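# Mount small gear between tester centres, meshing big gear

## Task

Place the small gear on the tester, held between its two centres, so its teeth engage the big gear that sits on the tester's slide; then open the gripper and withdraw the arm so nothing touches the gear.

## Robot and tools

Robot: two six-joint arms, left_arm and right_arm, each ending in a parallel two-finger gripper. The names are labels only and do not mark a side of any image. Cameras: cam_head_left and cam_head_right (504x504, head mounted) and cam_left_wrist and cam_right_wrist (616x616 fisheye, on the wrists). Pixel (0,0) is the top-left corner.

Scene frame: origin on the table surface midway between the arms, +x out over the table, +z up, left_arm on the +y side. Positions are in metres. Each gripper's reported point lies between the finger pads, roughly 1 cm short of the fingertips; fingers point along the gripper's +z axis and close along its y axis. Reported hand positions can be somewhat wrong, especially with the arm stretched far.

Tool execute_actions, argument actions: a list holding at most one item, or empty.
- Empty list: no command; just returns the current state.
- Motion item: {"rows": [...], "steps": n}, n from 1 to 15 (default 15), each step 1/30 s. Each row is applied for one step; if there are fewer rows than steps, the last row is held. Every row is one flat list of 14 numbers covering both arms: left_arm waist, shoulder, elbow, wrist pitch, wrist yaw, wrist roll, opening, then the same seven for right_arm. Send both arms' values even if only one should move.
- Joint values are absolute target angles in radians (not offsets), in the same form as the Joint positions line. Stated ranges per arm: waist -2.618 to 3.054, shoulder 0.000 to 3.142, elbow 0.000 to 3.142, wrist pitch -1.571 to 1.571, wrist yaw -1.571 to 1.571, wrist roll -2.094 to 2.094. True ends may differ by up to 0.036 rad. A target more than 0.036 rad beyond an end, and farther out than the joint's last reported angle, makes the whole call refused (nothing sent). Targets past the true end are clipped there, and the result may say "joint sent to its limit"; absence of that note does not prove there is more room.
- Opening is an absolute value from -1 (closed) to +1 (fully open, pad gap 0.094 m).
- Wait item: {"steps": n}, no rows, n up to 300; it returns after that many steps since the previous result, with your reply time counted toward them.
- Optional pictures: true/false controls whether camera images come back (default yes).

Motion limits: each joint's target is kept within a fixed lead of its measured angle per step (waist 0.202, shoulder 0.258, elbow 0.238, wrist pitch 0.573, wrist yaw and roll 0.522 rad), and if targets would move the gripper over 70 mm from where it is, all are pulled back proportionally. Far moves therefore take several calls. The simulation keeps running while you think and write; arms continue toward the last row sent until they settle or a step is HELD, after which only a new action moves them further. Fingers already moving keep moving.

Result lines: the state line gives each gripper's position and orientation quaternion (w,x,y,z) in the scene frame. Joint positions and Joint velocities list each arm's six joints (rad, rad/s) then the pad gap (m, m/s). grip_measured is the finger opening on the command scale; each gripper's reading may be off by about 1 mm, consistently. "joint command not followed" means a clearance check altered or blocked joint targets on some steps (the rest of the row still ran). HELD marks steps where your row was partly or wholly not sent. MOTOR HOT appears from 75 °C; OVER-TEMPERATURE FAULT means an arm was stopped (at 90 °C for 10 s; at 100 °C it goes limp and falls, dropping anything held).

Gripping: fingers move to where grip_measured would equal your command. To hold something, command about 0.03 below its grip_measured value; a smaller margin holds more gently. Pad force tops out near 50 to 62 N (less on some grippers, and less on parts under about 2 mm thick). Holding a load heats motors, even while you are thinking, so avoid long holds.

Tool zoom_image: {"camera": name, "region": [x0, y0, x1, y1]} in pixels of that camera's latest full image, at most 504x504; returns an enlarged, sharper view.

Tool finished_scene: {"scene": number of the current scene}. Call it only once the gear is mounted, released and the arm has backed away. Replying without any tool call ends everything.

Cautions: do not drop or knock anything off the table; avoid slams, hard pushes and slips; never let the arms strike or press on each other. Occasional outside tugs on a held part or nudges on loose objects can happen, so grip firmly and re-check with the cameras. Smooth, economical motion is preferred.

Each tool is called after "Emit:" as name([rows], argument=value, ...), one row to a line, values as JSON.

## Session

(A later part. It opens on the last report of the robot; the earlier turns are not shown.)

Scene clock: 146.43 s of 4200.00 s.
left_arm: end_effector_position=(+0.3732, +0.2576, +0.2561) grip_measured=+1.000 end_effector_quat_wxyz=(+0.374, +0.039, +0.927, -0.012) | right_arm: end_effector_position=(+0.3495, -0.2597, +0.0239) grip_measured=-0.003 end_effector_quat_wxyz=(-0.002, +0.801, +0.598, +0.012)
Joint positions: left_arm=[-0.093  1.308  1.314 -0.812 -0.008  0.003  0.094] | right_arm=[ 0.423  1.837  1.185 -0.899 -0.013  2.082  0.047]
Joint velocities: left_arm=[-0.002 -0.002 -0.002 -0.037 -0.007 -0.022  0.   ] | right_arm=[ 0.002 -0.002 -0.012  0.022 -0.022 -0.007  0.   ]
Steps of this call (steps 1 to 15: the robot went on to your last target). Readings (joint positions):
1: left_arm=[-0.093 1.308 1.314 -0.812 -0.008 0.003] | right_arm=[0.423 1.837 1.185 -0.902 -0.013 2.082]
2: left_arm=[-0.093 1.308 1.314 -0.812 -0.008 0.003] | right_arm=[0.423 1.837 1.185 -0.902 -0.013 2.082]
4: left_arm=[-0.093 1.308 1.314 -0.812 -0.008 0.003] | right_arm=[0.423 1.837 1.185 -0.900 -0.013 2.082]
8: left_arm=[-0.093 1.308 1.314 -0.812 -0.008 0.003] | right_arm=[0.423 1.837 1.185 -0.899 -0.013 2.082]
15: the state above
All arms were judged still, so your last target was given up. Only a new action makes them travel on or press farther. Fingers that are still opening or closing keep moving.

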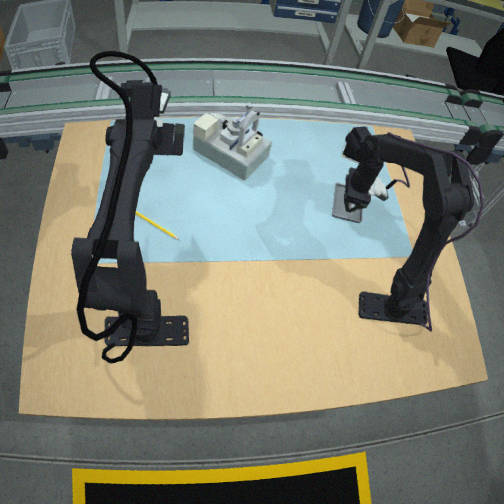

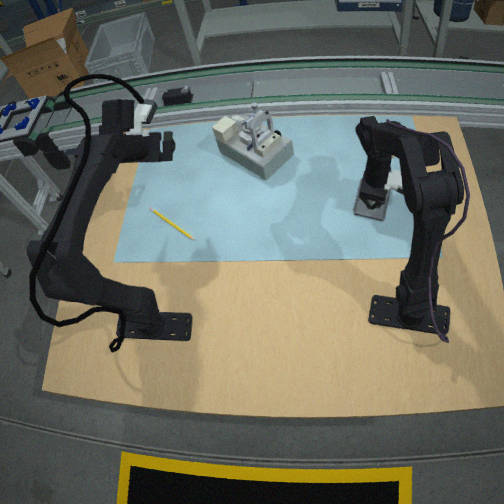

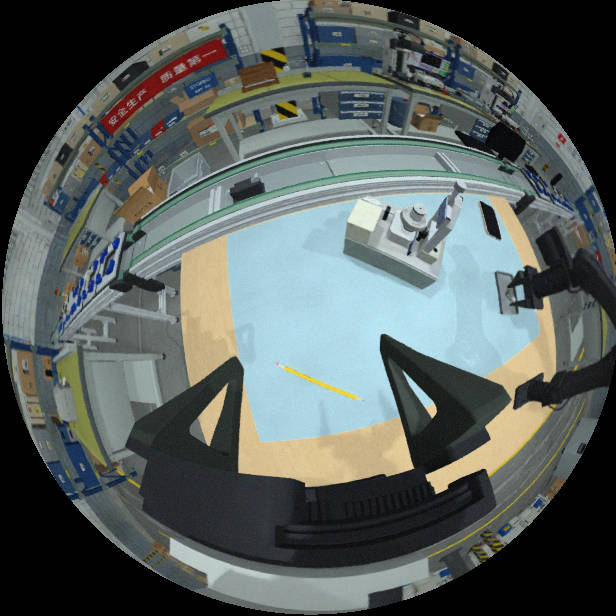

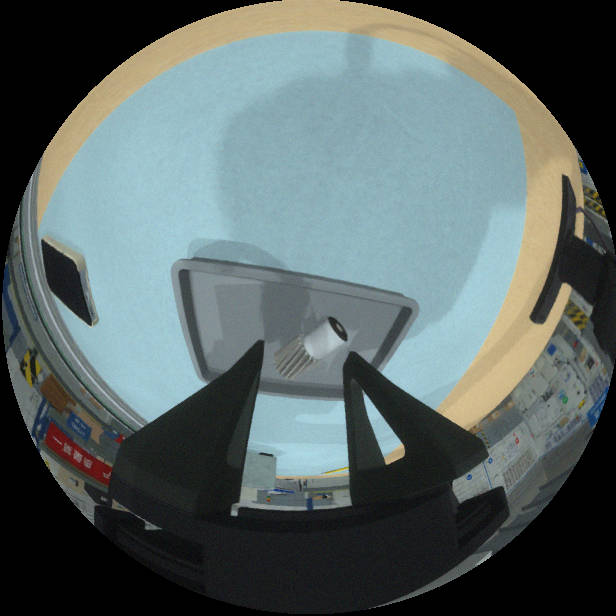

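Emit:
execute_actions([
  {"rows":[[-0.1,1.3,1.3,-0.8,0,0,1,0.43,1.85,1.143,-0.86,0,2.09,0.0]],"steps":15},
], pictures=false)

Emit:
execute_actions([
  {"rows":[[-0.1,1.3,1.3,-0.8,0,0,1,0.43,1.85,1.143,-0.86,0,2.09,-0.1],[-0.1,1.3,1.3,-0.8,0,0,1,0.43,1.85,1.143,-0.86,0,2.09,-0.2],[-0.1,1.3,1.3,-0.8,0,0,1,0.43,1.85,1.143,-0.86,0,2.09,-0.25],[-0.1,1.3,1.3,-0.8,0,0,1,0.43,1.85,1.143,-0.86,0,2.09,-0.3],[-0.1,1.3,1.3,-0.8,0,0,1,0.43,1.85,1.143,-0.86,0,2.09,-0.35],[-0.1,1.3,1.3,-0.8,0,0,1,0.43,1.85,1.143,-0.86,0,2.09,-0.4],[-0.1,1.3,1.3,-0.8,0,0,1,0.43,1.85,1.143,-0.86,0,2.09,-0.45],[-0.1,1.3,1.3,-0.8,0,0,1,0.43,1.85,1.143,-0.86,0,2.09,-0.5],[-0.1,1.3,1.3,-0.8,0,0,1,0.43,1.85,1.143,-0.86,0,2.09,-0.55],[-0.1,1.3,1.3,-0.8,0,0,1,0.43,1.85,1.143,-0.86,0,2.09,-0.6],[-0.1,1.3,1.3,-0.8,0,0,1,0.43,1.85,1.143,-0.86,0,2.09,-0.63]],"steps":15},
])

Scene clock: 164.17 s of 4200.00 s.
left_arm: end_effector_position=(+0.3732, +0.2576, +0.2561) grip_measured=+1.000 end_effector_quat_wxyz=(+0.374, +0.039, +0.927, -0.012) | right_arm: end_effector_position=(+0.3472, -0.2602, +0.0170) grip_measured=-0.003 end_effector_quat_wxyz=(-0.001, +0.801, +0.598, +0.013)
Joint positions: left_arm=[-0.093  1.308  1.314 -0.812 -0.008  0.003  0.094] | right_arm=[ 0.423  1.837  1.155 -0.865 -0.013  2.083  0.047]
Joint velocities: left_arm=[ 0.007  0.007 -0.007 -0.037 -0.022 -0.022  0.   ] | right_arm=[ 0.022  0.007  0.007  0.095 -0.007 -0.007 -0.   ]
Steps of this call (steps 1 to 90: nothing new was sent; then 14.23 s passed at rest; steps 91 to 105: all 15 steps of this action). Readings (joint positions):
91: left_arm=[-0.093 1.308 1.314 -0.812 -0.008 0.003] | right_arm=[0.423 1.837 1.181 -0.891 -0.013 2.083]
92: left_arm=[-0.093 1.308 1.314 -0.812 -0.008 0.003] | right_arm=[0.423 1.837 1.175 -0.883 -0.013 2.083]
94: left_arm=[-0.093 1.308 1.314 -0.812 -0.008 0.003] | right_arm=[0.423 1.837 1.162 -0.875 -0.013 2.083]
98: left_arm=[-0.093 1.308 1.314 -0.812 -0.008 0.003] | right_arm=[0.423 1.837 1.155 -0.873 -0.013 2.083]
105: the state above

Scene clock: 164.67 s of 4200.00 s.
left_arm: end_effector_position=(+0.3732, +0.2576, +0.2561) grip_measured=+1.000 end_effector_quat_wxyz=(+0.374, +0.039, +0.927, -0.012) | right_arm: end_effector_position=(+0.3480, -0.2600, +0.0170) grip_measured=-0.615 end_effector_quat_wxyz=(-0.000, +0.801, +0.598, +0.015)
Joint positions: left_arm=[-0.093  1.308  1.314 -0.812 -0.008  0.003  0.094] | right_arm=[ 0.423  1.837  1.155 -0.862 -0.013  2.083  0.018]
Joint velocities: left_arm=[-0.002  0.007  0.002 -0.022 -0.037 -0.007  0.   ] | right_arm=[-0.007 -0.002 -0.007  0.037 -0.022  0.051 -0.001]
Steps of this call (steps 1 to 15: all 15 steps of this action). Readings (joint positions):
1: left_arm=[-0.093 1.308 1.314 -0.812 -0.008 0.003] | right_arm=[0.423 1.837 1.155 -0.865 -0.013 2.083]
2: left_arm=[-0.093 1.308 1.314 -0.812 -0.008 0.003] | right_arm=[0.423 1.837 1.155 -0.865 -0.013 2.083]
4: left_arm=[-0.093 1.308 1.314 -0.812 -0.008 0.003] | right_arm=[0.423 1.837 1.155 -0.863 -0.013 2.083]
8: left_arm=[-0.093 1.308 1.314 -0.812 -0.008 0.003] | right_arm=[0.423 1.837 1.155 -0.862 -0.013 2.083]
15: the state above

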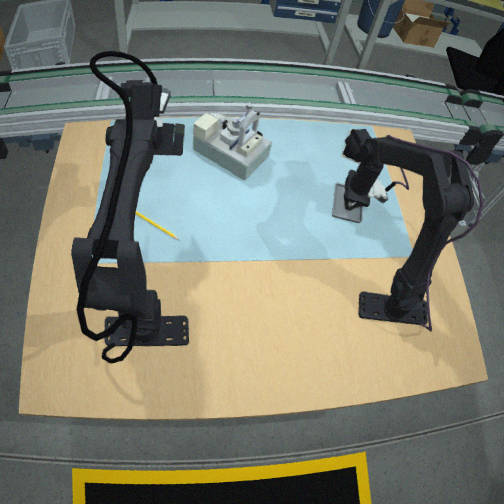

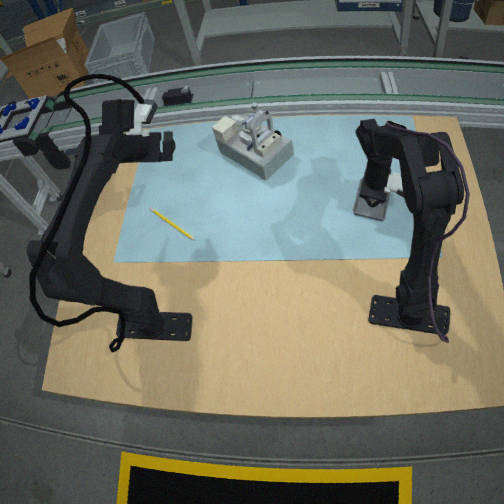

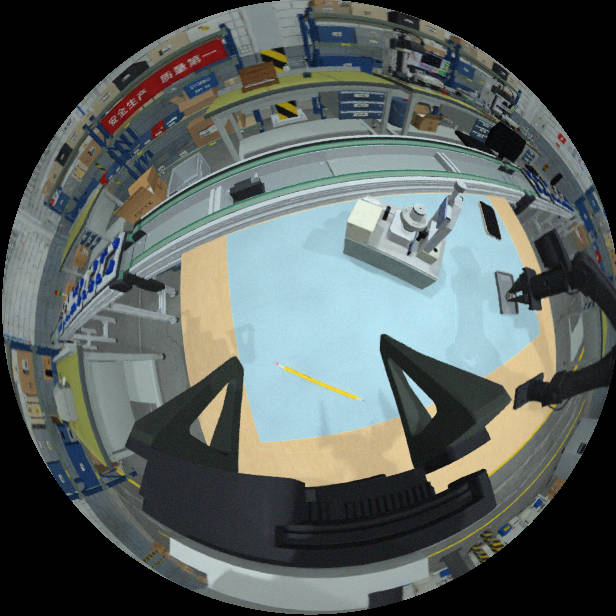

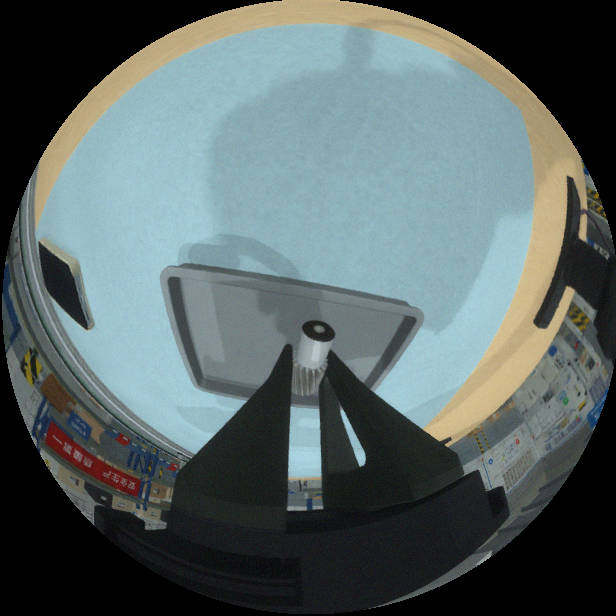

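Emit:
execute_actions([
  {"rows":[[-0.1,1.3,1.3,-0.8,0,0,1,0.43,1.85,1.143,-0.86,0,2.09,-0.3],[-0.1,1.3,1.3,-0.8,0,0,1,0.43,1.85,1.143,-0.86,0,2.09,-0.3],[-0.1,1.3,1.3,-0.8,0,0,1,0.43,1.85,1.143,-0.86,0,2.09,-0.3],[-0.1,1.3,1.3,-0.8,0,0,1,0.43,1.85,1.143,-0.86,0,2.09,-0.3],[-0.1,1.3,1.3,-0.8,0,0,1,0.40,1.85,1.143,-0.88,0,2.05,-0.3],[-0.1,1.3,1.3,-0.8,0,0,1,0.378,1.85,1.143,-0.895,0,2.04,-0.3]],"steps":15},
], pictures=false)

Emit:
execute_actions([
  {"steps":12},
])

Emit:
zoom_image(camera="cam_right_wrist", region=[240, 300, 380, 440])

Scene clock: 174.53 s of 4200.00 s.
left_arm: end_effector_position=(+0.3732, +0.2576, +0.2561) grip_measured=+1.000 end_effector_quat_wxyz=(+0.374, +0.039, +0.927, -0.012) | right_arm: end_effector_position=(+0.3479, -0.2731, +0.0170) grip_measured=-0.303 end_effector_quat_wxyz=(-0.001, +0.803, +0.596, +0.009)
Joint positions: left_arm=[-0.093  1.308  1.314 -0.812 -0.008  0.003  0.094] | right_arm=[ 0.385  1.837  1.155 -0.873 -0.01   2.051  0.033]
Joint velocities: left_arm=[-0.017 -0.002  0.012 -0.007 -0.037 -0.007  0.   ] | right_arm=[-0.017  0.007 -0.017 -0.051  0.022 -0.007 -0.   ]
Steps of this call (steps 1 to 15: the robot went on to your last target; steps 16 to 90: nothing new was sent; then 6.37 s passed at rest; steps 91 to 105: all 15 steps of this action). Readings (joint positions):
91: left_arm=[-0.093 1.308 1.314 -0.812 -0.008 0.003] | right_arm=[0.423 1.837 1.155 -0.862 -0.013 2.083]
92: left_arm=[-0.093 1.308 1.314 -0.812 -0.008 0.003] | right_arm=[0.423 1.837 1.155 -0.862 -0.013 2.083]
94: left_arm=[-0.093 1.308 1.314 -0.812 -0.008 0.003] | right_arm=[0.423 1.837 1.155 -0.862 -0.013 2.083]
98: left_arm=[-0.093 1.308 1.314 -0.812 -0.008 0.003] | right_arm=[0.401 1.837 1.155 -0.867 -0.013 2.064]
105: the state above

Scene clock: 174.93 s of 4200.00 s.
left_arm: end_effector_position=(+0.3732, +0.2576, +0.2561) grip_measured=+1.000 end_effector_quat_wxyz=(+0.374, +0.039, +0.927, -0.012) | right_arm: end_effector_position=(+0.3477, -0.2731, +0.0170) grip_measured=-0.303 end_effector_quat_wxyz=(-0.001, +0.802, +0.597, +0.008)
Joint positions: left_arm=[-0.093  1.308  1.314 -0.812 -0.008  0.003  0.094] | right_arm=[ 0.385  1.837  1.155 -0.875 -0.01   2.048  0.033]
Joint velocities: left_arm=[-0.007 -0.012 -0.007  0.037  0.007 -0.037  0.   ] | right_arm=[-0.012 -0.022 -0.012  0.125  0.081  0.022 -0.001]
Steps of this call (steps 1 to 12: the robot went on to your last target). Readings (joint positions):
1: left_arm=[-0.093 1.308 1.314 -0.812 -0.008 0.003] | right_arm=[0.385 1.837 1.155 -0.874 -0.010 2.051]
2: left_arm=[-0.093 1.308 1.314 -0.812 -0.008 0.003] | right_arm=[0.385 1.837 1.155 -0.874 -0.010 2.050]
4: left_arm=[-0.093 1.308 1.314 -0.812 -0.008 0.003] | right_arm=[0.385 1.837 1.155 -0.874 -0.010 2.049]
8: left_arm=[-0.093 1.308 1.314 -0.812 -0.008 0.003] | right_arm=[0.385 1.837 1.155 -0.875 -0.010 2.048]
12: the state above

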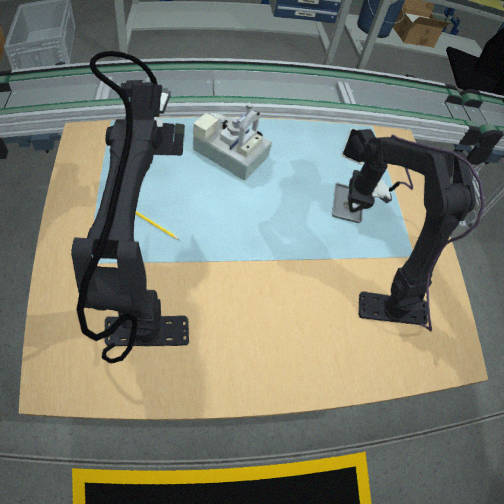

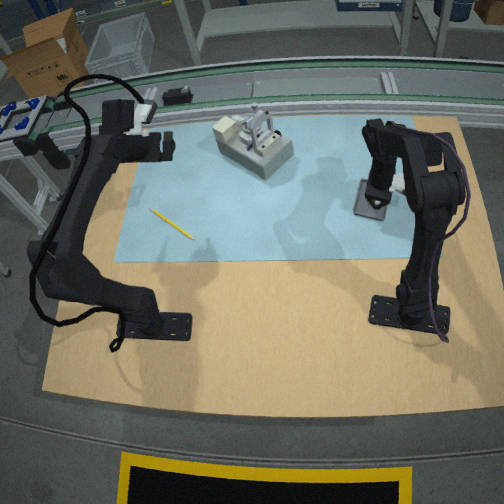

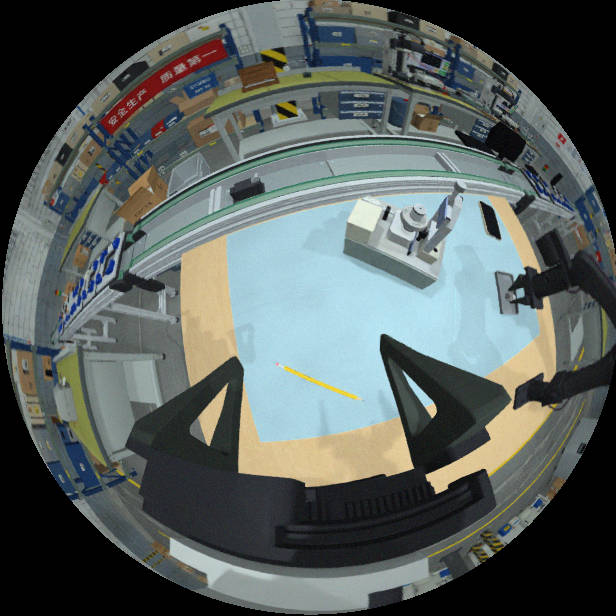

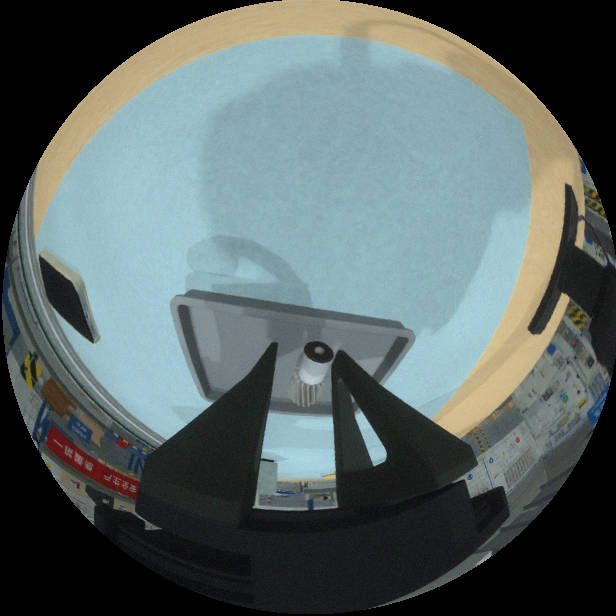

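Region (240, 300, 380, 440) of cam_right_wrist's 616x616 image, scaled by 3.600, with more detail than that image has.

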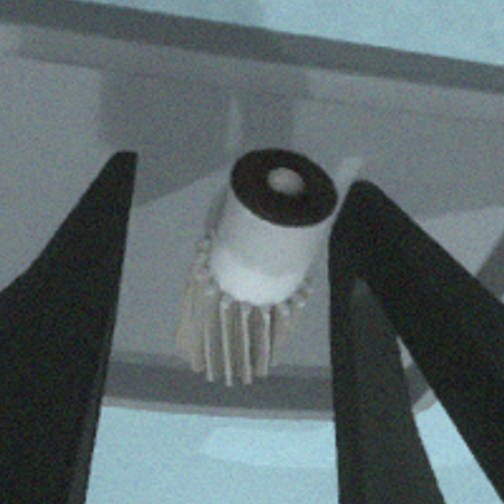

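Emit:
execute_actions([
  {"rows":[[-0.1,1.3,1.3,-0.8,0,0,1,0.378,1.85,1.143,-0.91,0,2.06,-0.3],[-0.1,1.3,1.3,-0.8,0,0,1,0.378,1.85,1.143,-0.91,0,2.06,-0.3],[-0.1,1.3,1.3,-0.8,0,0,1,0.378,1.85,1.143,-0.91,0,2.06,-0.4],[-0.1,1.3,1.3,-0.8,0,0,1,0.378,1.85,1.143,-0.91,0,2.06,-0.45],[-0.1,1.3,1.3,-0.8,0,0,1,0.378,1.85,1.143,-0.91,0,2.06,-0.5],[-0.1,1.3,1.3,-0.8,0,0,1,0.378,1.85,1.143,-0.91,0,2.06,-0.55],[-0.1,1.3,1.3,-0.8,0,0,1,0.378,1.85,1.143,-0.91,0,2.06,-0.6],[-0.1,1.3,1.3,-0.8,0,0,1,0.378,1.85,1.143,-0.91,0,2.06,-0.64],[-0.1,1.3,1.3,-0.8,0,0,1,0.378,1.85,1.143,-0.91,0,2.06,-0.68],[-0.1,1.3,1.3,-0.8,0,0,1,0.378,1.85,1.143,-0.91,0,2.06,-0.71],[-0.1,1.3,1.3,-0.8,0,0,1,0.378,1.85,1.143,-0.91,0,2.06,-0.74]],"steps":15},
])

Emit:
zoom_image(camera="cam_right_wrist", region=[240, 300, 380, 440])

Scene clock: 186.77 s of 4200.00 s.
left_arm: end_effector_position=(+0.3732, +0.2576, +0.2561) grip_measured=+1.000 end_effector_quat_wxyz=(+0.374, +0.039, +0.927, -0.012) | right_arm: end_effector_position=(+0.3440, -0.2738, +0.0169) grip_measured=-0.655 end_effector_quat_wxyz=(-0.005, +0.803, +0.595, +0.002)
Joint positions: left_arm=[-0.093  1.308  1.314 -0.812 -0.008  0.003  0.094] | right_arm=[ 0.385  1.837  1.155 -0.889 -0.01   2.052  0.016]
Joint velocities: left_arm=[-0.022 -0.012 -0.022 -0.007 -0.051  0.007  0.   ] | right_arm=[ 0.002  0.002 -0.017  0.007  0.007 -0.037 -0.   ]
Steps of this call (steps 1 to 15: the robot went on to your last target; steps 16 to 90: nothing new was sent; then 8.33 s passed at rest; steps 91 to 105: all 15 steps of this action). Readings (joint positions):
91: left_arm=[-0.093 1.308 1.314 -0.812 -0.008 0.003] | right_arm=[0.385 1.837 1.155 -0.876 -0.010 2.049]
92: left_arm=[-0.093 1.308 1.314 -0.812 -0.008 0.003] | right_arm=[0.385 1.837 1.155 -0.878 -0.010 2.049]
94: left_arm=[-0.093 1.308 1.314 -0.812 -0.008 0.003] | right_arm=[0.385 1.837 1.155 -0.883 -0.010 2.050]
98: left_arm=[-0.093 1.308 1.314 -0.812 -0.008 0.003] | right_arm=[0.385 1.837 1.155 -0.888 -0.010 2.051]
105: the state above

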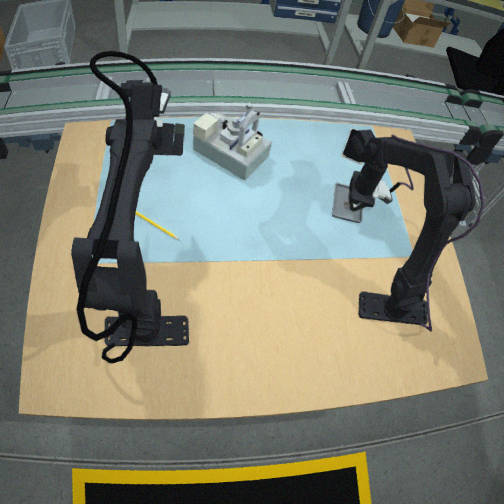

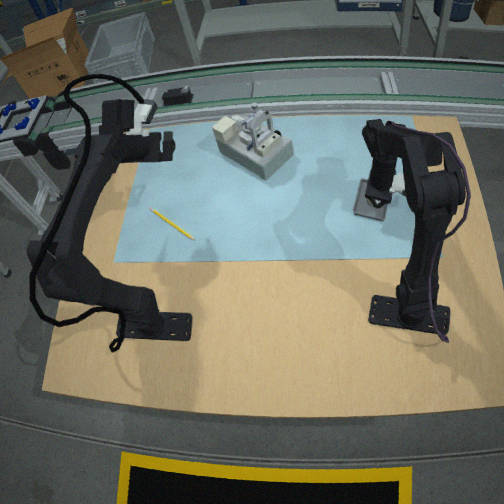

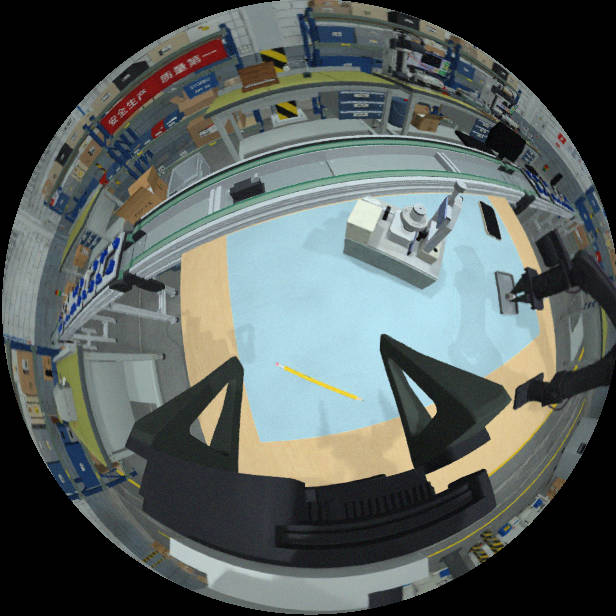

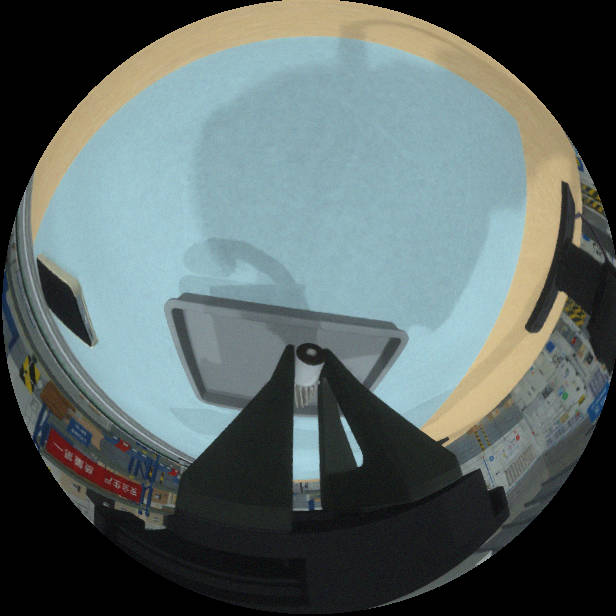

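Region (240, 300, 380, 440) of cam_right_wrist's 616x616 image, scaled by 3.600, with more detail than that image has.

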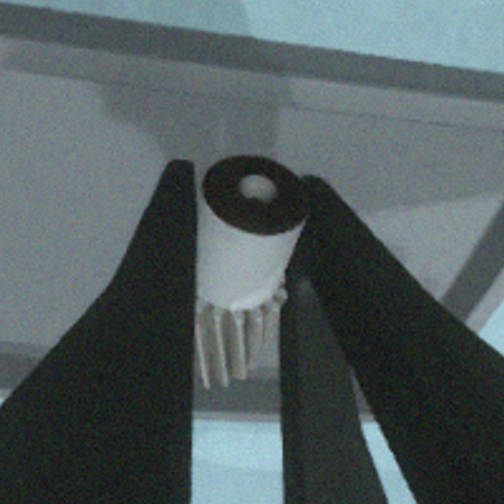

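Emit:
execute_actions([
  {"rows":[[-0.1,1.3,1.3,-0.8,0,0,1,0.378,1.85,1.143,-0.91,0,2.06,-0.5],[-0.1,1.3,1.3,-0.8,0,0,1,0.378,1.85,1.143,-0.91,0,2.06,-0.5],[-0.1,1.3,1.3,-0.8,0,0,1,0.378,1.85,1.143,-0.91,0,2.06,-0.5],[-0.1,1.3,1.3,-0.8,0,0,1,0.364,1.85,1.143,-0.916,0,2.06,-0.5]],"steps":15},
], pictures=false)

Emit:
execute_actions([
  {"rows":[[-0.1,1.3,1.3,-0.8,0,0,1,0.364,1.85,1.143,-0.916,0,2.06,-0.55],[-0.1,1.3,1.3,-0.8,0,0,1,0.364,1.85,1.143,-0.916,0,2.06,-0.6],[-0.1,1.3,1.3,-0.8,0,0,1,0.364,1.85,1.143,-0.916,0,2.06,-0.65],[-0.1,1.3,1.3,-0.8,0,0,1,0.364,1.85,1.143,-0.916,0,2.06,-0.7],[-0.1,1.3,1.3,-0.8,0,0,1,0.364,1.85,1.143,-0.916,0,2.06,-0.74]],"steps":15},
])

Emit:
zoom_image(camera="cam_right_wrist", region=[240, 300, 380, 440])

Scene clock: 197.80 s of 4200.00 s.
left_arm: end_effector_position=(+0.3732, +0.2576, +0.2561) grip_measured=+1.000 end_effector_quat_wxyz=(+0.374, +0.039, +0.927, -0.012) | right_arm: end_effector_position=(+0.3431, -0.2771, +0.0169) grip_measured=-0.503 end_effector_quat_wxyz=(-0.006, +0.806, +0.591, -0.001)
Joint positions: left_arm=[-0.093  1.308  1.314 -0.812 -0.008  0.003  0.094] | right_arm=[ 0.375  1.837  1.155 -0.895 -0.01   2.052  0.023]
Joint velocities: left_arm=[-0.002  0.002 -0.007  0.022  0.037 -0.066  0.   ] | right_arm=[-0.002  0.007  0.012 -0.037 -0.095 -0.022  0.   ]
Steps of this call (steps 1 to 15: the robot went on to your last target; steps 16 to 90: nothing new was sent; then 7.53 s passed at rest; steps 91 to 105: all 15 steps of this action). Readings (joint positions):
91: left_arm=[-0.093 1.308 1.314 -0.812 -0.008 0.003] | right_arm=[0.385 1.837 1.155 -0.890 -0.010 2.052]
92: left_arm=[-0.093 1.308 1.314 -0.812 -0.008 0.003] | right_arm=[0.385 1.837 1.155 -0.890 -0.010 2.052]
94: left_arm=[-0.093 1.308 1.314 -0.812 -0.008 0.003] | right_arm=[0.384 1.837 1.155 -0.891 -0.010 2.052]
98: left_arm=[-0.093 1.308 1.314 -0.812 -0.008 0.003] | right_arm=[0.376 1.837 1.155 -0.894 -0.010 2.052]
105: the state above

Scene clock: 198.30 s of 4200.00 s.
left_arm: end_effector_position=(+0.3732, +0.2576, +0.2561) grip_measured=+1.000 end_effector_quat_wxyz=(+0.374, +0.039, +0.927, -0.012) | right_arm: end_effector_position=(+0.3427, -0.2772, +0.0169) grip_measured=-0.711 end_effector_quat_wxyz=(-0.006, +0.806, +0.591, -0.002)
Joint positions: left_arm=[-0.093  1.308  1.314 -0.812 -0.008  0.003  0.094] | right_arm=[ 0.375  1.837  1.155 -0.897 -0.01   2.053  0.014]
Joint velocities: left_arm=[-0.022  0.002  0.002  0.022 -0.007  0.037  0.   ] | right_arm=[ 0.012 -0.012 -0.007 -0.051 -0.095  0.051 -0.   ]
Steps of this call (steps 1 to 15: all 15 steps of this action). Readings (joint positions):
1: left_arm=[-0.093 1.308 1.314 -0.812 -0.008 0.003] | right_arm=[0.375 1.837 1.155 -0.895 -0.010 2.052]
2: left_arm=[-0.093 1.308 1.314 -0.812 -0.008 0.003] | right_arm=[0.375 1.837 1.155 -0.896 -0.010 2.052]
4: left_arm=[-0.093 1.308 1.314 -0.812 -0.008 0.003] | right_arm=[0.375 1.837 1.155 -0.897 -0.010 2.052]
8: left_arm=[-0.093 1.308 1.314 -0.812 -0.008 0.003] | right_arm=[0.375 1.837 1.155 -0.897 -0.010 2.053]
15: the state above

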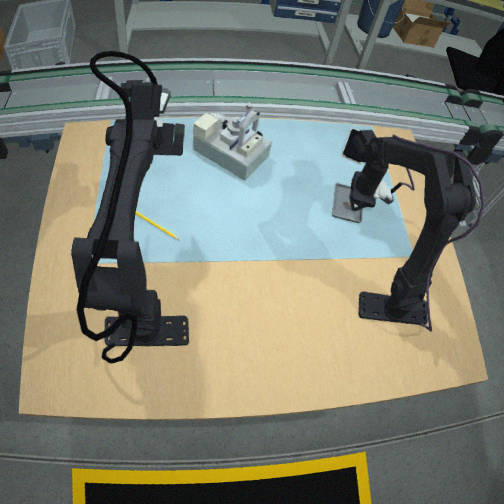

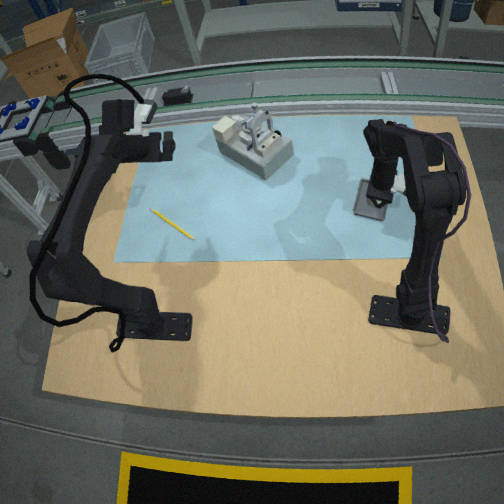

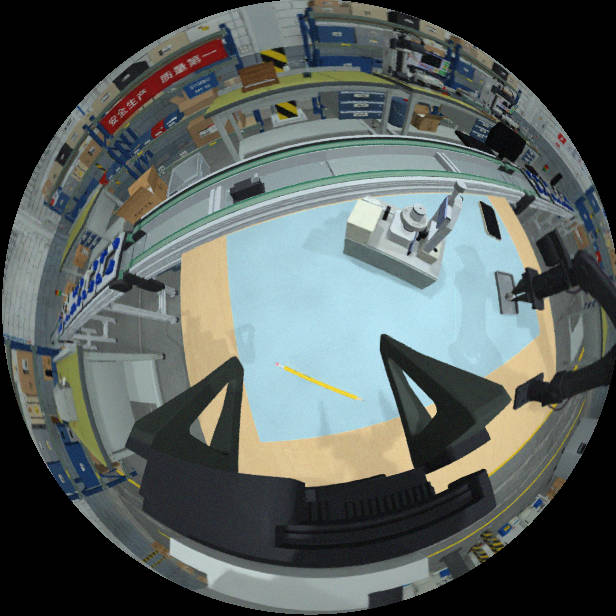

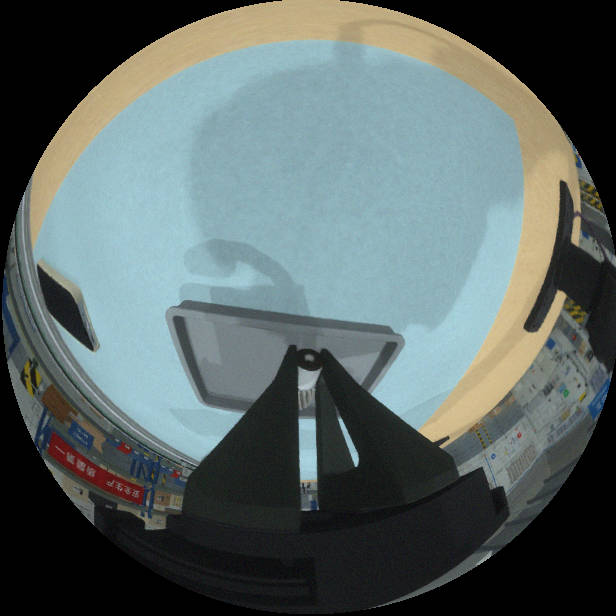

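Region (240, 300, 380, 440) of cam_right_wrist's 616x616 image, scaled by 3.600, with more detail than that image has.

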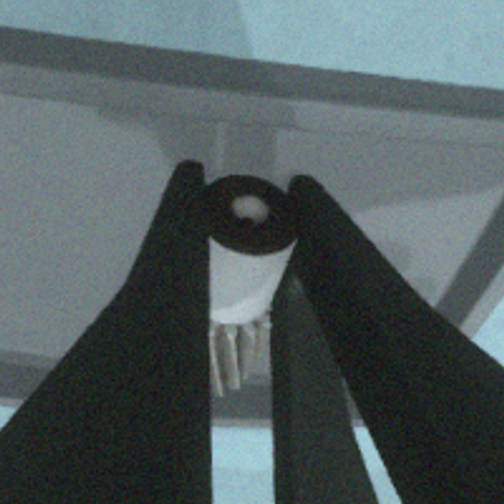

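Emit:
execute_actions([
  {"rows":[[-0.3,1.3,1.3,-0.3,0,0,0,0.37,1.8,1.2,-0.95,0,2.06,-0.75],[-0.3,1.3,1.3,-0.3,0,0,0,0.37,1.75,1.22,-0.95,0,2.06,-0.75],[-0.3,1.3,1.3,-0.3,0,0,0,0.37,1.7,1.24,-0.95,0,2.06,-0.75],[-0.3,1.3,1.3,-0.3,0,0,0,0.37,1.65,1.24,-0.95,0,2.06,-0.75],[-0.3,1.3,1.3,-0.3,0,0,0,0.37,1.6,1.24,-0.95,0,2.06,-0.75],[-0.3,1.3,1.3,-0.3,0,0,0,0.37,1.5,1.2,-0.9,0,1.8,-0.75]],"steps":15},
], pictures=false)

Emit:
execute_actions([
  {"rows":[[-0.457,1.5,1.28,-0.135,0,0,0,0.45,1.5,0.95,0.2,-0.2,0.8,-0.75]],"steps":15},
], pictures=false)

Emit:
execute_actions([
  {"rows":[[-0.457,1.646,1.28,-0.135,0,0,0,0.6,1.75,0.8,1.0,-0.4,0,-0.75]],"steps":15},
], pictures=false)

Emit:
execute_actions([
  {"rows":[[-0.457,1.646,1.28,-0.135,0,0,0,0.7,1.8,0.82,1.1,-0.41,-0.007,-0.75],[-0.457,1.646,1.28,-0.135,0,0,0,0.7,1.85,0.84,1.17,-0.41,-0.007,-0.75],[-0.457,1.646,1.28,-0.135,0,0,0,0.7,1.9,0.86,1.17,-0.41,-0.007,-0.75],[-0.457,1.646,1.28,-0.135,0,0,0,0.7,1.95,0.88,1.17,-0.41,-0.007,-0.75],[-0.457,1.646,1.28,-0.135,0,0,0,0.7,2.0,0.89,1.17,-0.41,-0.007,-0.75],[-0.457,1.646,1.28,-0.135,0,0,0,0.7,2.04,0.89,1.17,-0.41,-0.007,-0.75]],"steps":15},
], pictures=false)

Emit:
execute_actions([
  {"steps":25},
])

Scene clock: 229.47 s of 4200.00 s.
left_arm: end_effector_position=(+0.4198, +0.1599, +0.3523) grip_measured=+0.002 end_effector_quat_wxyz=(+0.575, +0.122, +0.804, -0.087) | right_arm: end_effector_position=(+0.3730, -0.2718, +0.1428) grip_measured=-0.711 end_effector_quat_wxyz=(+0.102, +0.723, +0.662, +0.170)
Joint positions: left_arm=[-0.306  1.311  1.307 -0.326  0.003  0.002  0.047] | right_arm=[ 0.375  1.486  1.206 -0.892 -0.01   1.837  0.014]
Joint velocities: left_arm=[-0.012 -0.002 -0.012  0.051 -0.037  0.066  0.001] | right_arm=[ 0.007  0.061 -0.012  0.022 -0.095 -0.242 -0.   ]
Steps of this call (steps 1 to 15: the robot went on to your last target; steps 16 to 90: nothing new was sent; then 27.67 s passed at rest; steps 91 to 105: all 15 steps of this action). Readings (joint positions):
91: left_arm=[-0.112 1.308 1.310 -0.777 -0.019 0.002] | right_arm=[0.375 1.837 1.159 -0.903 -0.010 2.053]
92: left_arm=[-0.148 1.309 1.307 -0.720 -0.024 0.002] | right_arm=[0.375 1.832 1.165 -0.910 -0.010 2.053]
94: left_arm=[-0.235 1.311 1.307 -0.593 -0.019 0.002] | right_arm=[0.375 1.791 1.180 -0.922 -0.010 2.053]
98: left_arm=[-0.307 1.311 1.307 -0.409 0.003 0.002] | right_arm=[0.375 1.584 1.187 -0.907 -0.010 1.942]
105: the state above

Scene clock: 229.97 s of 4200.00 s.
left_arm: end_effector_position=(+0.4447, +0.0723, +0.2819) grip_measured=+0.002 end_effector_quat_wxyz=(+0.536, +0.190, +0.813, -0.125) | right_arm: end_effector_position=(+0.4731, -0.1890, +0.1848) grip_measured=-0.712 end_effector_quat_wxyz=(+0.398, +0.219, +0.821, +0.346)
Joint positions: left_arm=[-0.463  1.523  1.274 -0.157  0.004  0.002  0.047] | right_arm=[ 0.447  1.52   0.931  0.119 -0.185  0.883  0.014]
Joint velocities: left_arm=[ 0.022 -0.051  0.002  0.095 -0.022 -0.066 -0.001] | right_arm=[ 0.002 -0.017 -0.012  0.535 -0.037 -0.564 -0.001]
Steps of this call (steps 1 to 15: all 15 steps of this action). Readings (joint positions):
1: left_arm=[-0.321 1.325 1.307 -0.307 -0.008 0.002] | right_arm=[0.381 1.479 1.161 -0.805 -0.029 1.751]
2: left_arm=[-0.349 1.349 1.307 -0.264 -0.013 0.002] | right_arm=[0.395 1.472 1.096 -0.676 -0.058 1.651]
4: left_arm=[-0.414 1.421 1.307 -0.202 -0.010 0.002] | right_arm=[0.429 1.487 0.990 -0.465 -0.111 1.451]
8: left_arm=[-0.465 1.524 1.284 -0.175 0.004 0.002] | right_arm=[0.447 1.520 0.931 -0.188 -0.160 1.147]
15: the state above

Scene clock: 230.47 s of 4200.00 s.
left_arm: end_effector_position=(+0.4635, +0.0631, +0.2177) grip_measured=+0.002 end_effector_quat_wxyz=(+0.483, +0.197, +0.846, -0.113) | right_arm: end_effector_position=(+0.4578, -0.0754, +0.1932) grip_measured=-0.712 end_effector_quat_wxyz=(+0.626, -0.257, +0.677, +0.291)
Joint positions: left_arm=[-0.463  1.667  1.279 -0.144  0.004  0.002  0.047] | right_arm=[ 0.611  1.774  0.785  0.938 -0.386  0.053  0.014]
Joint velocities: left_arm=[-0.002 -0.007  0.007  0.037 -0.007 -0.051 -0.001] | right_arm=[ 0.007  0.012  0.002  0.33  -0.007 -0.256  0.001]
Steps of this call (steps 1 to 15: all 15 steps of this action). Readings (joint positions):
1: left_arm=[-0.463 1.534 1.275 -0.149 0.004 0.002] | right_arm=[0.456 1.536 0.916 0.192 -0.198 0.820]
2: left_arm=[-0.463 1.552 1.278 -0.132 0.004 0.002] | right_arm=[0.477 1.567 0.900 0.300 -0.219 0.741]
4: left_arm=[-0.463 1.601 1.279 -0.121 0.004 0.002] | right_arm=[0.542 1.664 0.860 0.537 -0.274 0.545]
8: left_arm=[-0.463 1.667 1.279 -0.144 0.004 0.002] | right_arm=[0.613 1.772 0.793 0.765 -0.360 0.230]
15: the state above

Scene clock: 230.97 s of 4200.00 s.
left_arm: end_effector_position=(+0.4635, +0.0631, +0.2177) grip_measured=+0.002 end_effector_quat_wxyz=(+0.483, +0.197, +0.846, -0.113) | right_arm: end_effector_position=(+0.4605, -0.0178, +0.1418) grip_measured=-0.712 end_effector_quat_wxyz=(+0.623, -0.311, +0.647, +0.310)
Joint positions: left_arm=[-0.463  1.667  1.279 -0.144  0.004  0.002  0.047] | right_arm=[ 0.703  2.056  0.885  1.137 -0.406  0.001  0.014]
Joint velocities: left_arm=[-0.027  0.007 -0.017 -0.037  0.022  0.037  0.   ] | right_arm=[-0.002 -0.002 -0.022  0.139 -0.095 -0.037  0.001]
Steps of this call (steps 1 to 15: all 15 steps of this action). Readings (joint positions):
1: left_arm=[-0.463 1.667 1.279 -0.144 0.004 0.002] | right_arm=[0.619 1.776 0.785 0.959 -0.383 0.043]
2: left_arm=[-0.463 1.667 1.279 -0.144 0.004 0.002] | right_arm=[0.634 1.787 0.790 0.995 -0.383 0.035]
4: left_arm=[-0.463 1.667 1.279 -0.144 0.004 0.002] | right_arm=[0.673 1.842 0.828 1.069 -0.393 0.022]
8: left_arm=[-0.463 1.667 1.279 -0.144 0.004 0.002] | right_arm=[0.703 1.993 0.885 1.145 -0.406 0.008]
15: the state above

Scene clock: 231.80 s of 4200.00 s.
left_arm: end_effector_position=(+0.4635, +0.0631, +0.2177) grip_measured=+0.002 end_effector_quat_wxyz=(+0.483, +0.197, +0.846, -0.113) | right_arm: end_effector_position=(+0.4605, -0.0178, +0.1448) grip_measured=-0.712 end_effector_quat_wxyz=(+0.628, -0.311, +0.643, +0.310)
Joint positions: left_arm=[-0.463  1.667  1.279 -0.144  0.004  0.002  0.047] | right_arm=[ 0.703  2.056  0.885  1.15  -0.406 -0.001  0.014]
Joint velocities: left_arm=[ 0.012  0.002 -0.007 -0.022 -0.037 -0.007  0.001] | right_arm=[-0.007 -0.022  0.002 -0.037 -0.022 -0.066 -0.001]
Steps of this call (steps 1 to 25: the robot went on to your last target). Readings (joint positions):
1: left_arm=[-0.463 1.667 1.279 -0.144 0.004 0.002] | right_arm=[0.703 2.056 0.885 1.141 -0.406 0.001]
2: left_arm=[-0.463 1.667 1.279 -0.144 0.004 0.002] | right_arm=[0.703 2.056 0.885 1.143 -0.406 0.001]
4: left_arm=[-0.463 1.667 1.279 -0.144 0.004 0.002] | right_arm=[0.703 2.056 0.885 1.146 -0.406 0.000]
8: left_arm=[-0.463 1.667 1.279 -0.144 0.004 0.002] | right_arm=[0.703 2.056 0.885 1.148 -0.406 -0.001]
25: the state above

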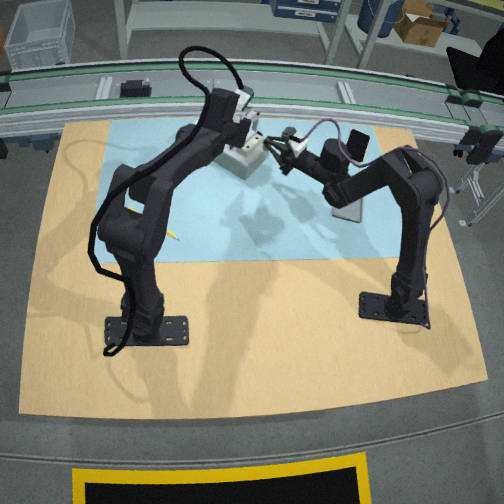

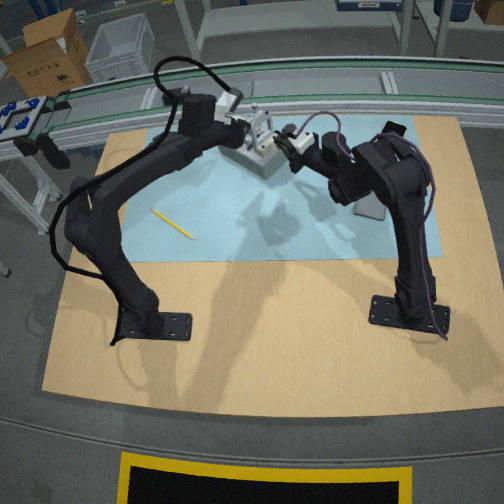

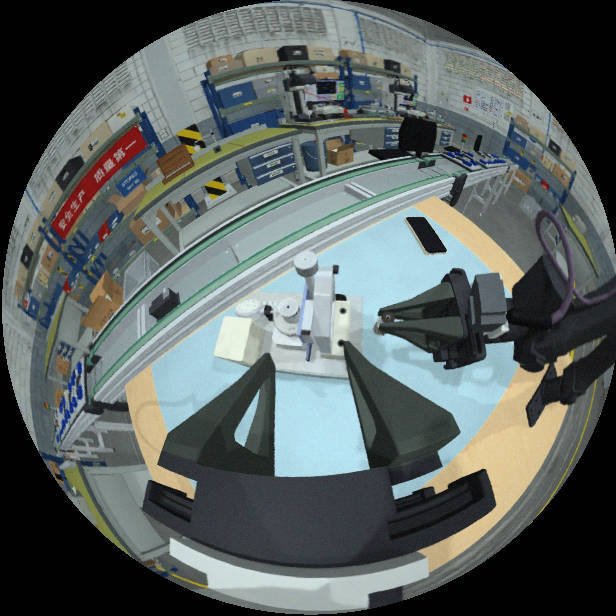

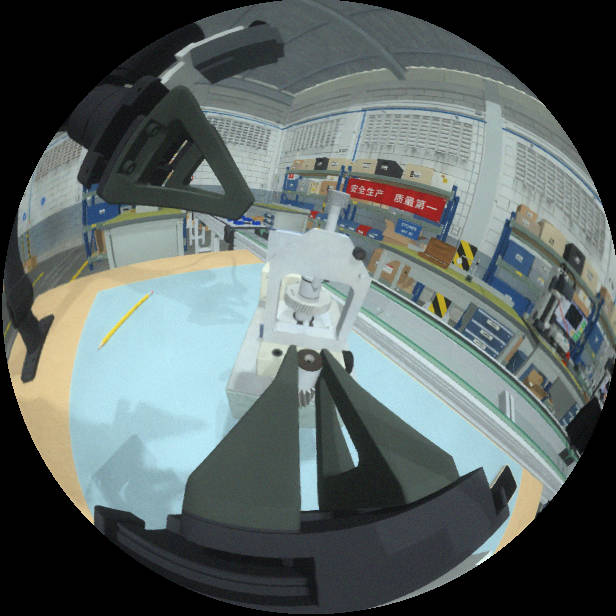

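Emit:
execute_actions([
  {"rows":[[-0.485,1.68,1.32,-0.13,0,0,0,0.7,2.05,0.89,1.17,-0.41,-0.007,-0.75],[-0.485,1.70,1.34,-0.13,0,0,0,0.7,2.05,0.89,1.17,-0.41,-0.007,-0.75],[-0.485,1.72,1.36,-0.13,0,0,0,0.7,2.05,0.89,1.17,-0.41,-0.007,-0.75],[-0.485,1.74,1.38,-0.13,0,0,0,0.7,2.05,0.89,1.17,-0.41,-0.007,-0.75],[-0.485,1.76,1.40,-0.13,0,0,0,0.7,2.05,0.89,1.17,-0.41,-0.007,-0.75],[-0.485,1.78,1.42,-0.13,0,0,0,0.7,2.05,0.89,1.17,-0.41,-0.007,-0.75],[-0.485,1.795,1.44,-0.13,0,0,0,0.7,2.05,0.89,1.17,-0.41,-0.007,-0.75],[-0.485,1.81,1.46,-0.13,0,0,0,0.7,2.05,0.89,1.17,-0.41,-0.007,-0.75],[-0.485,1.825,1.47,-0.13,0,0,0,0.7,2.05,0.89,1.17,-0.41,-0.007,-0.75]],"steps":15},
], pictures=false)

Emit:
execute_actions([
  {"steps":15},
])

Scene clock: 241.60 s of 4200.00 s.
left_arm: end_effector_position=(+0.4974, +0.0363, +0.2106) grip_measured=+0.002 end_effector_quat_wxyz=(+0.485, +0.204, +0.842, -0.117) | right_arm: end_effector_position=(+0.4605, -0.0178, +0.1448) grip_measured=-0.712 end_effector_quat_wxyz=(+0.628, -0.311, +0.642, +0.310)
Joint positions: left_arm=[-0.48   1.828  1.435 -0.134  0.002  0.002  0.047] | right_arm=[ 0.703  2.056  0.885  1.15  -0.406 -0.001  0.014]
Joint velocities: left_arm=[-0.042 -0.007 -0.012 -0.081 -0.007  0.051 -0.   ] | right_arm=[0.002 0.002 0.007 0.007 0.007 0.081 0.002]
Steps of this call (steps 1 to 15: the robot went on to your last target; steps 16 to 90: nothing new was sent; then 6.30 s passed at rest; steps 91 to 105: all 15 steps of this action). Readings (joint positions):
91: left_arm=[-0.465 1.667 1.279 -0.144 0.003 0.002] | right_arm=[0.703 2.056 0.885 1.150 -0.406 -0.001]
92: left_arm=[-0.467 1.671 1.284 -0.146 0.002 0.002] | right_arm=[0.703 2.056 0.885 1.150 -0.406 -0.001]
94: left_arm=[-0.474 1.697 1.316 -0.145 0.002 0.002] | right_arm=[0.703 2.056 0.885 1.150 -0.406 -0.001]
98: left_arm=[-0.480 1.775 1.399 -0.137 0.002 0.002] | right_arm=[0.703 2.056 0.885 1.150 -0.406 -0.001]
105: the state above

Scene clock: 242.10 s of 4200.00 s.
left_arm: end_effector_position=(+0.4975, +0.0363, +0.2106) grip_measured=+0.002 end_effector_quat_wxyz=(+0.485, +0.204, +0.842, -0.117) | right_arm: end_effector_position=(+0.4605, -0.0178, +0.1448) grip_measured=-0.712 end_effector_quat_wxyz=(+0.628, -0.311, +0.642, +0.310)
Joint positions: left_arm=[-0.48   1.828  1.435 -0.133  0.002  0.002  0.047] | right_arm=[ 0.703  2.056  0.885  1.15  -0.406 -0.001  0.014]
Joint velocities: left_arm=[ 0.017 -0.032  0.012 -0.066  0.051  0.007  0.001] | right_arm=[-0.007  0.002  0.007  0.081 -0.022 -0.007 -0.   ]
Steps of this call (steps 1 to 15: the robot went on to your last target). Readings (joint positions):
1: left_arm=[-0.480 1.828 1.435 -0.134 0.002 0.002] | right_arm=[0.703 2.056 0.885 1.150 -0.406 -0.001]
2: left_arm=[-0.480 1.828 1.435 -0.133 0.002 0.002] | right_arm=[0.703 2.056 0.885 1.150 -0.406 -0.001]
4: left_arm=[-0.480 1.828 1.435 -0.133 0.002 0.002] | right_arm=[0.703 2.056 0.885 1.150 -0.406 -0.001]
8: left_arm=[-0.480 1.828 1.435 -0.133 0.002 0.002] | right_arm=[0.703 2.056 0.885 1.150 -0.406 -0.001]
15: the state above
All arms were judged still, so your last target was given up. Only a new action makes them travel on or press farther. Fingers that are still opening or closing keep moving.

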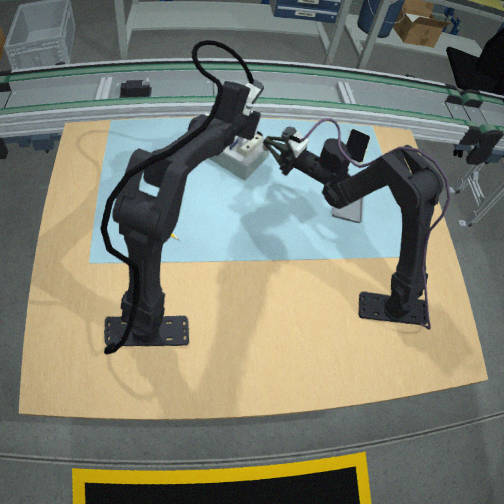

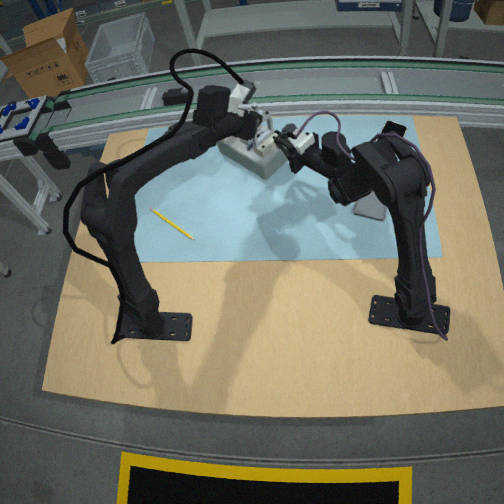

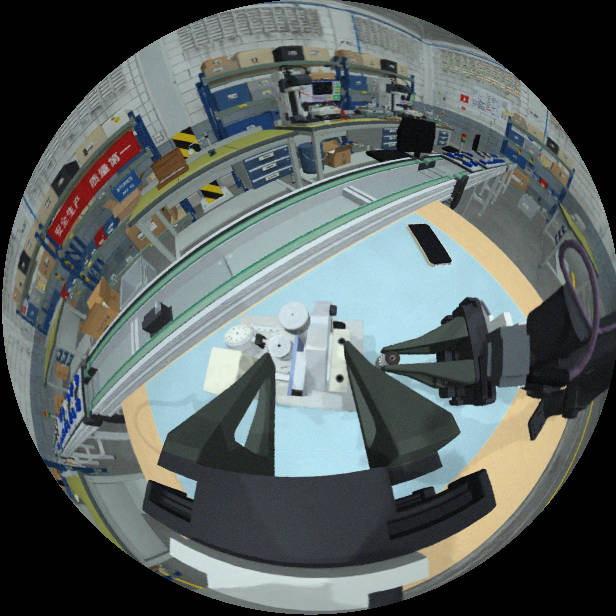

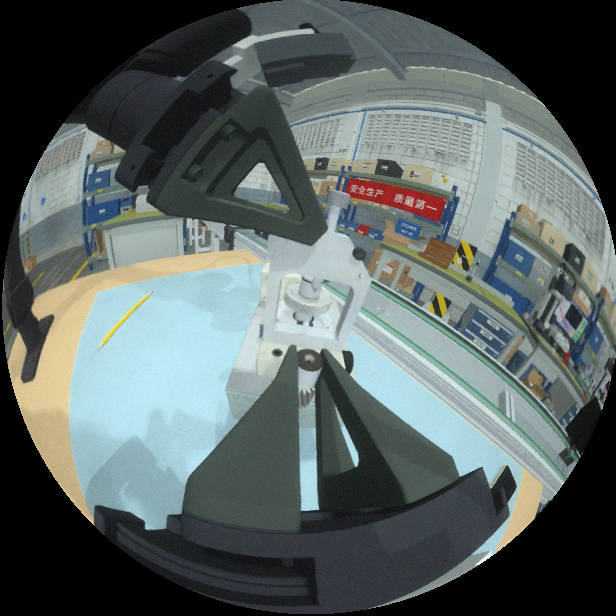

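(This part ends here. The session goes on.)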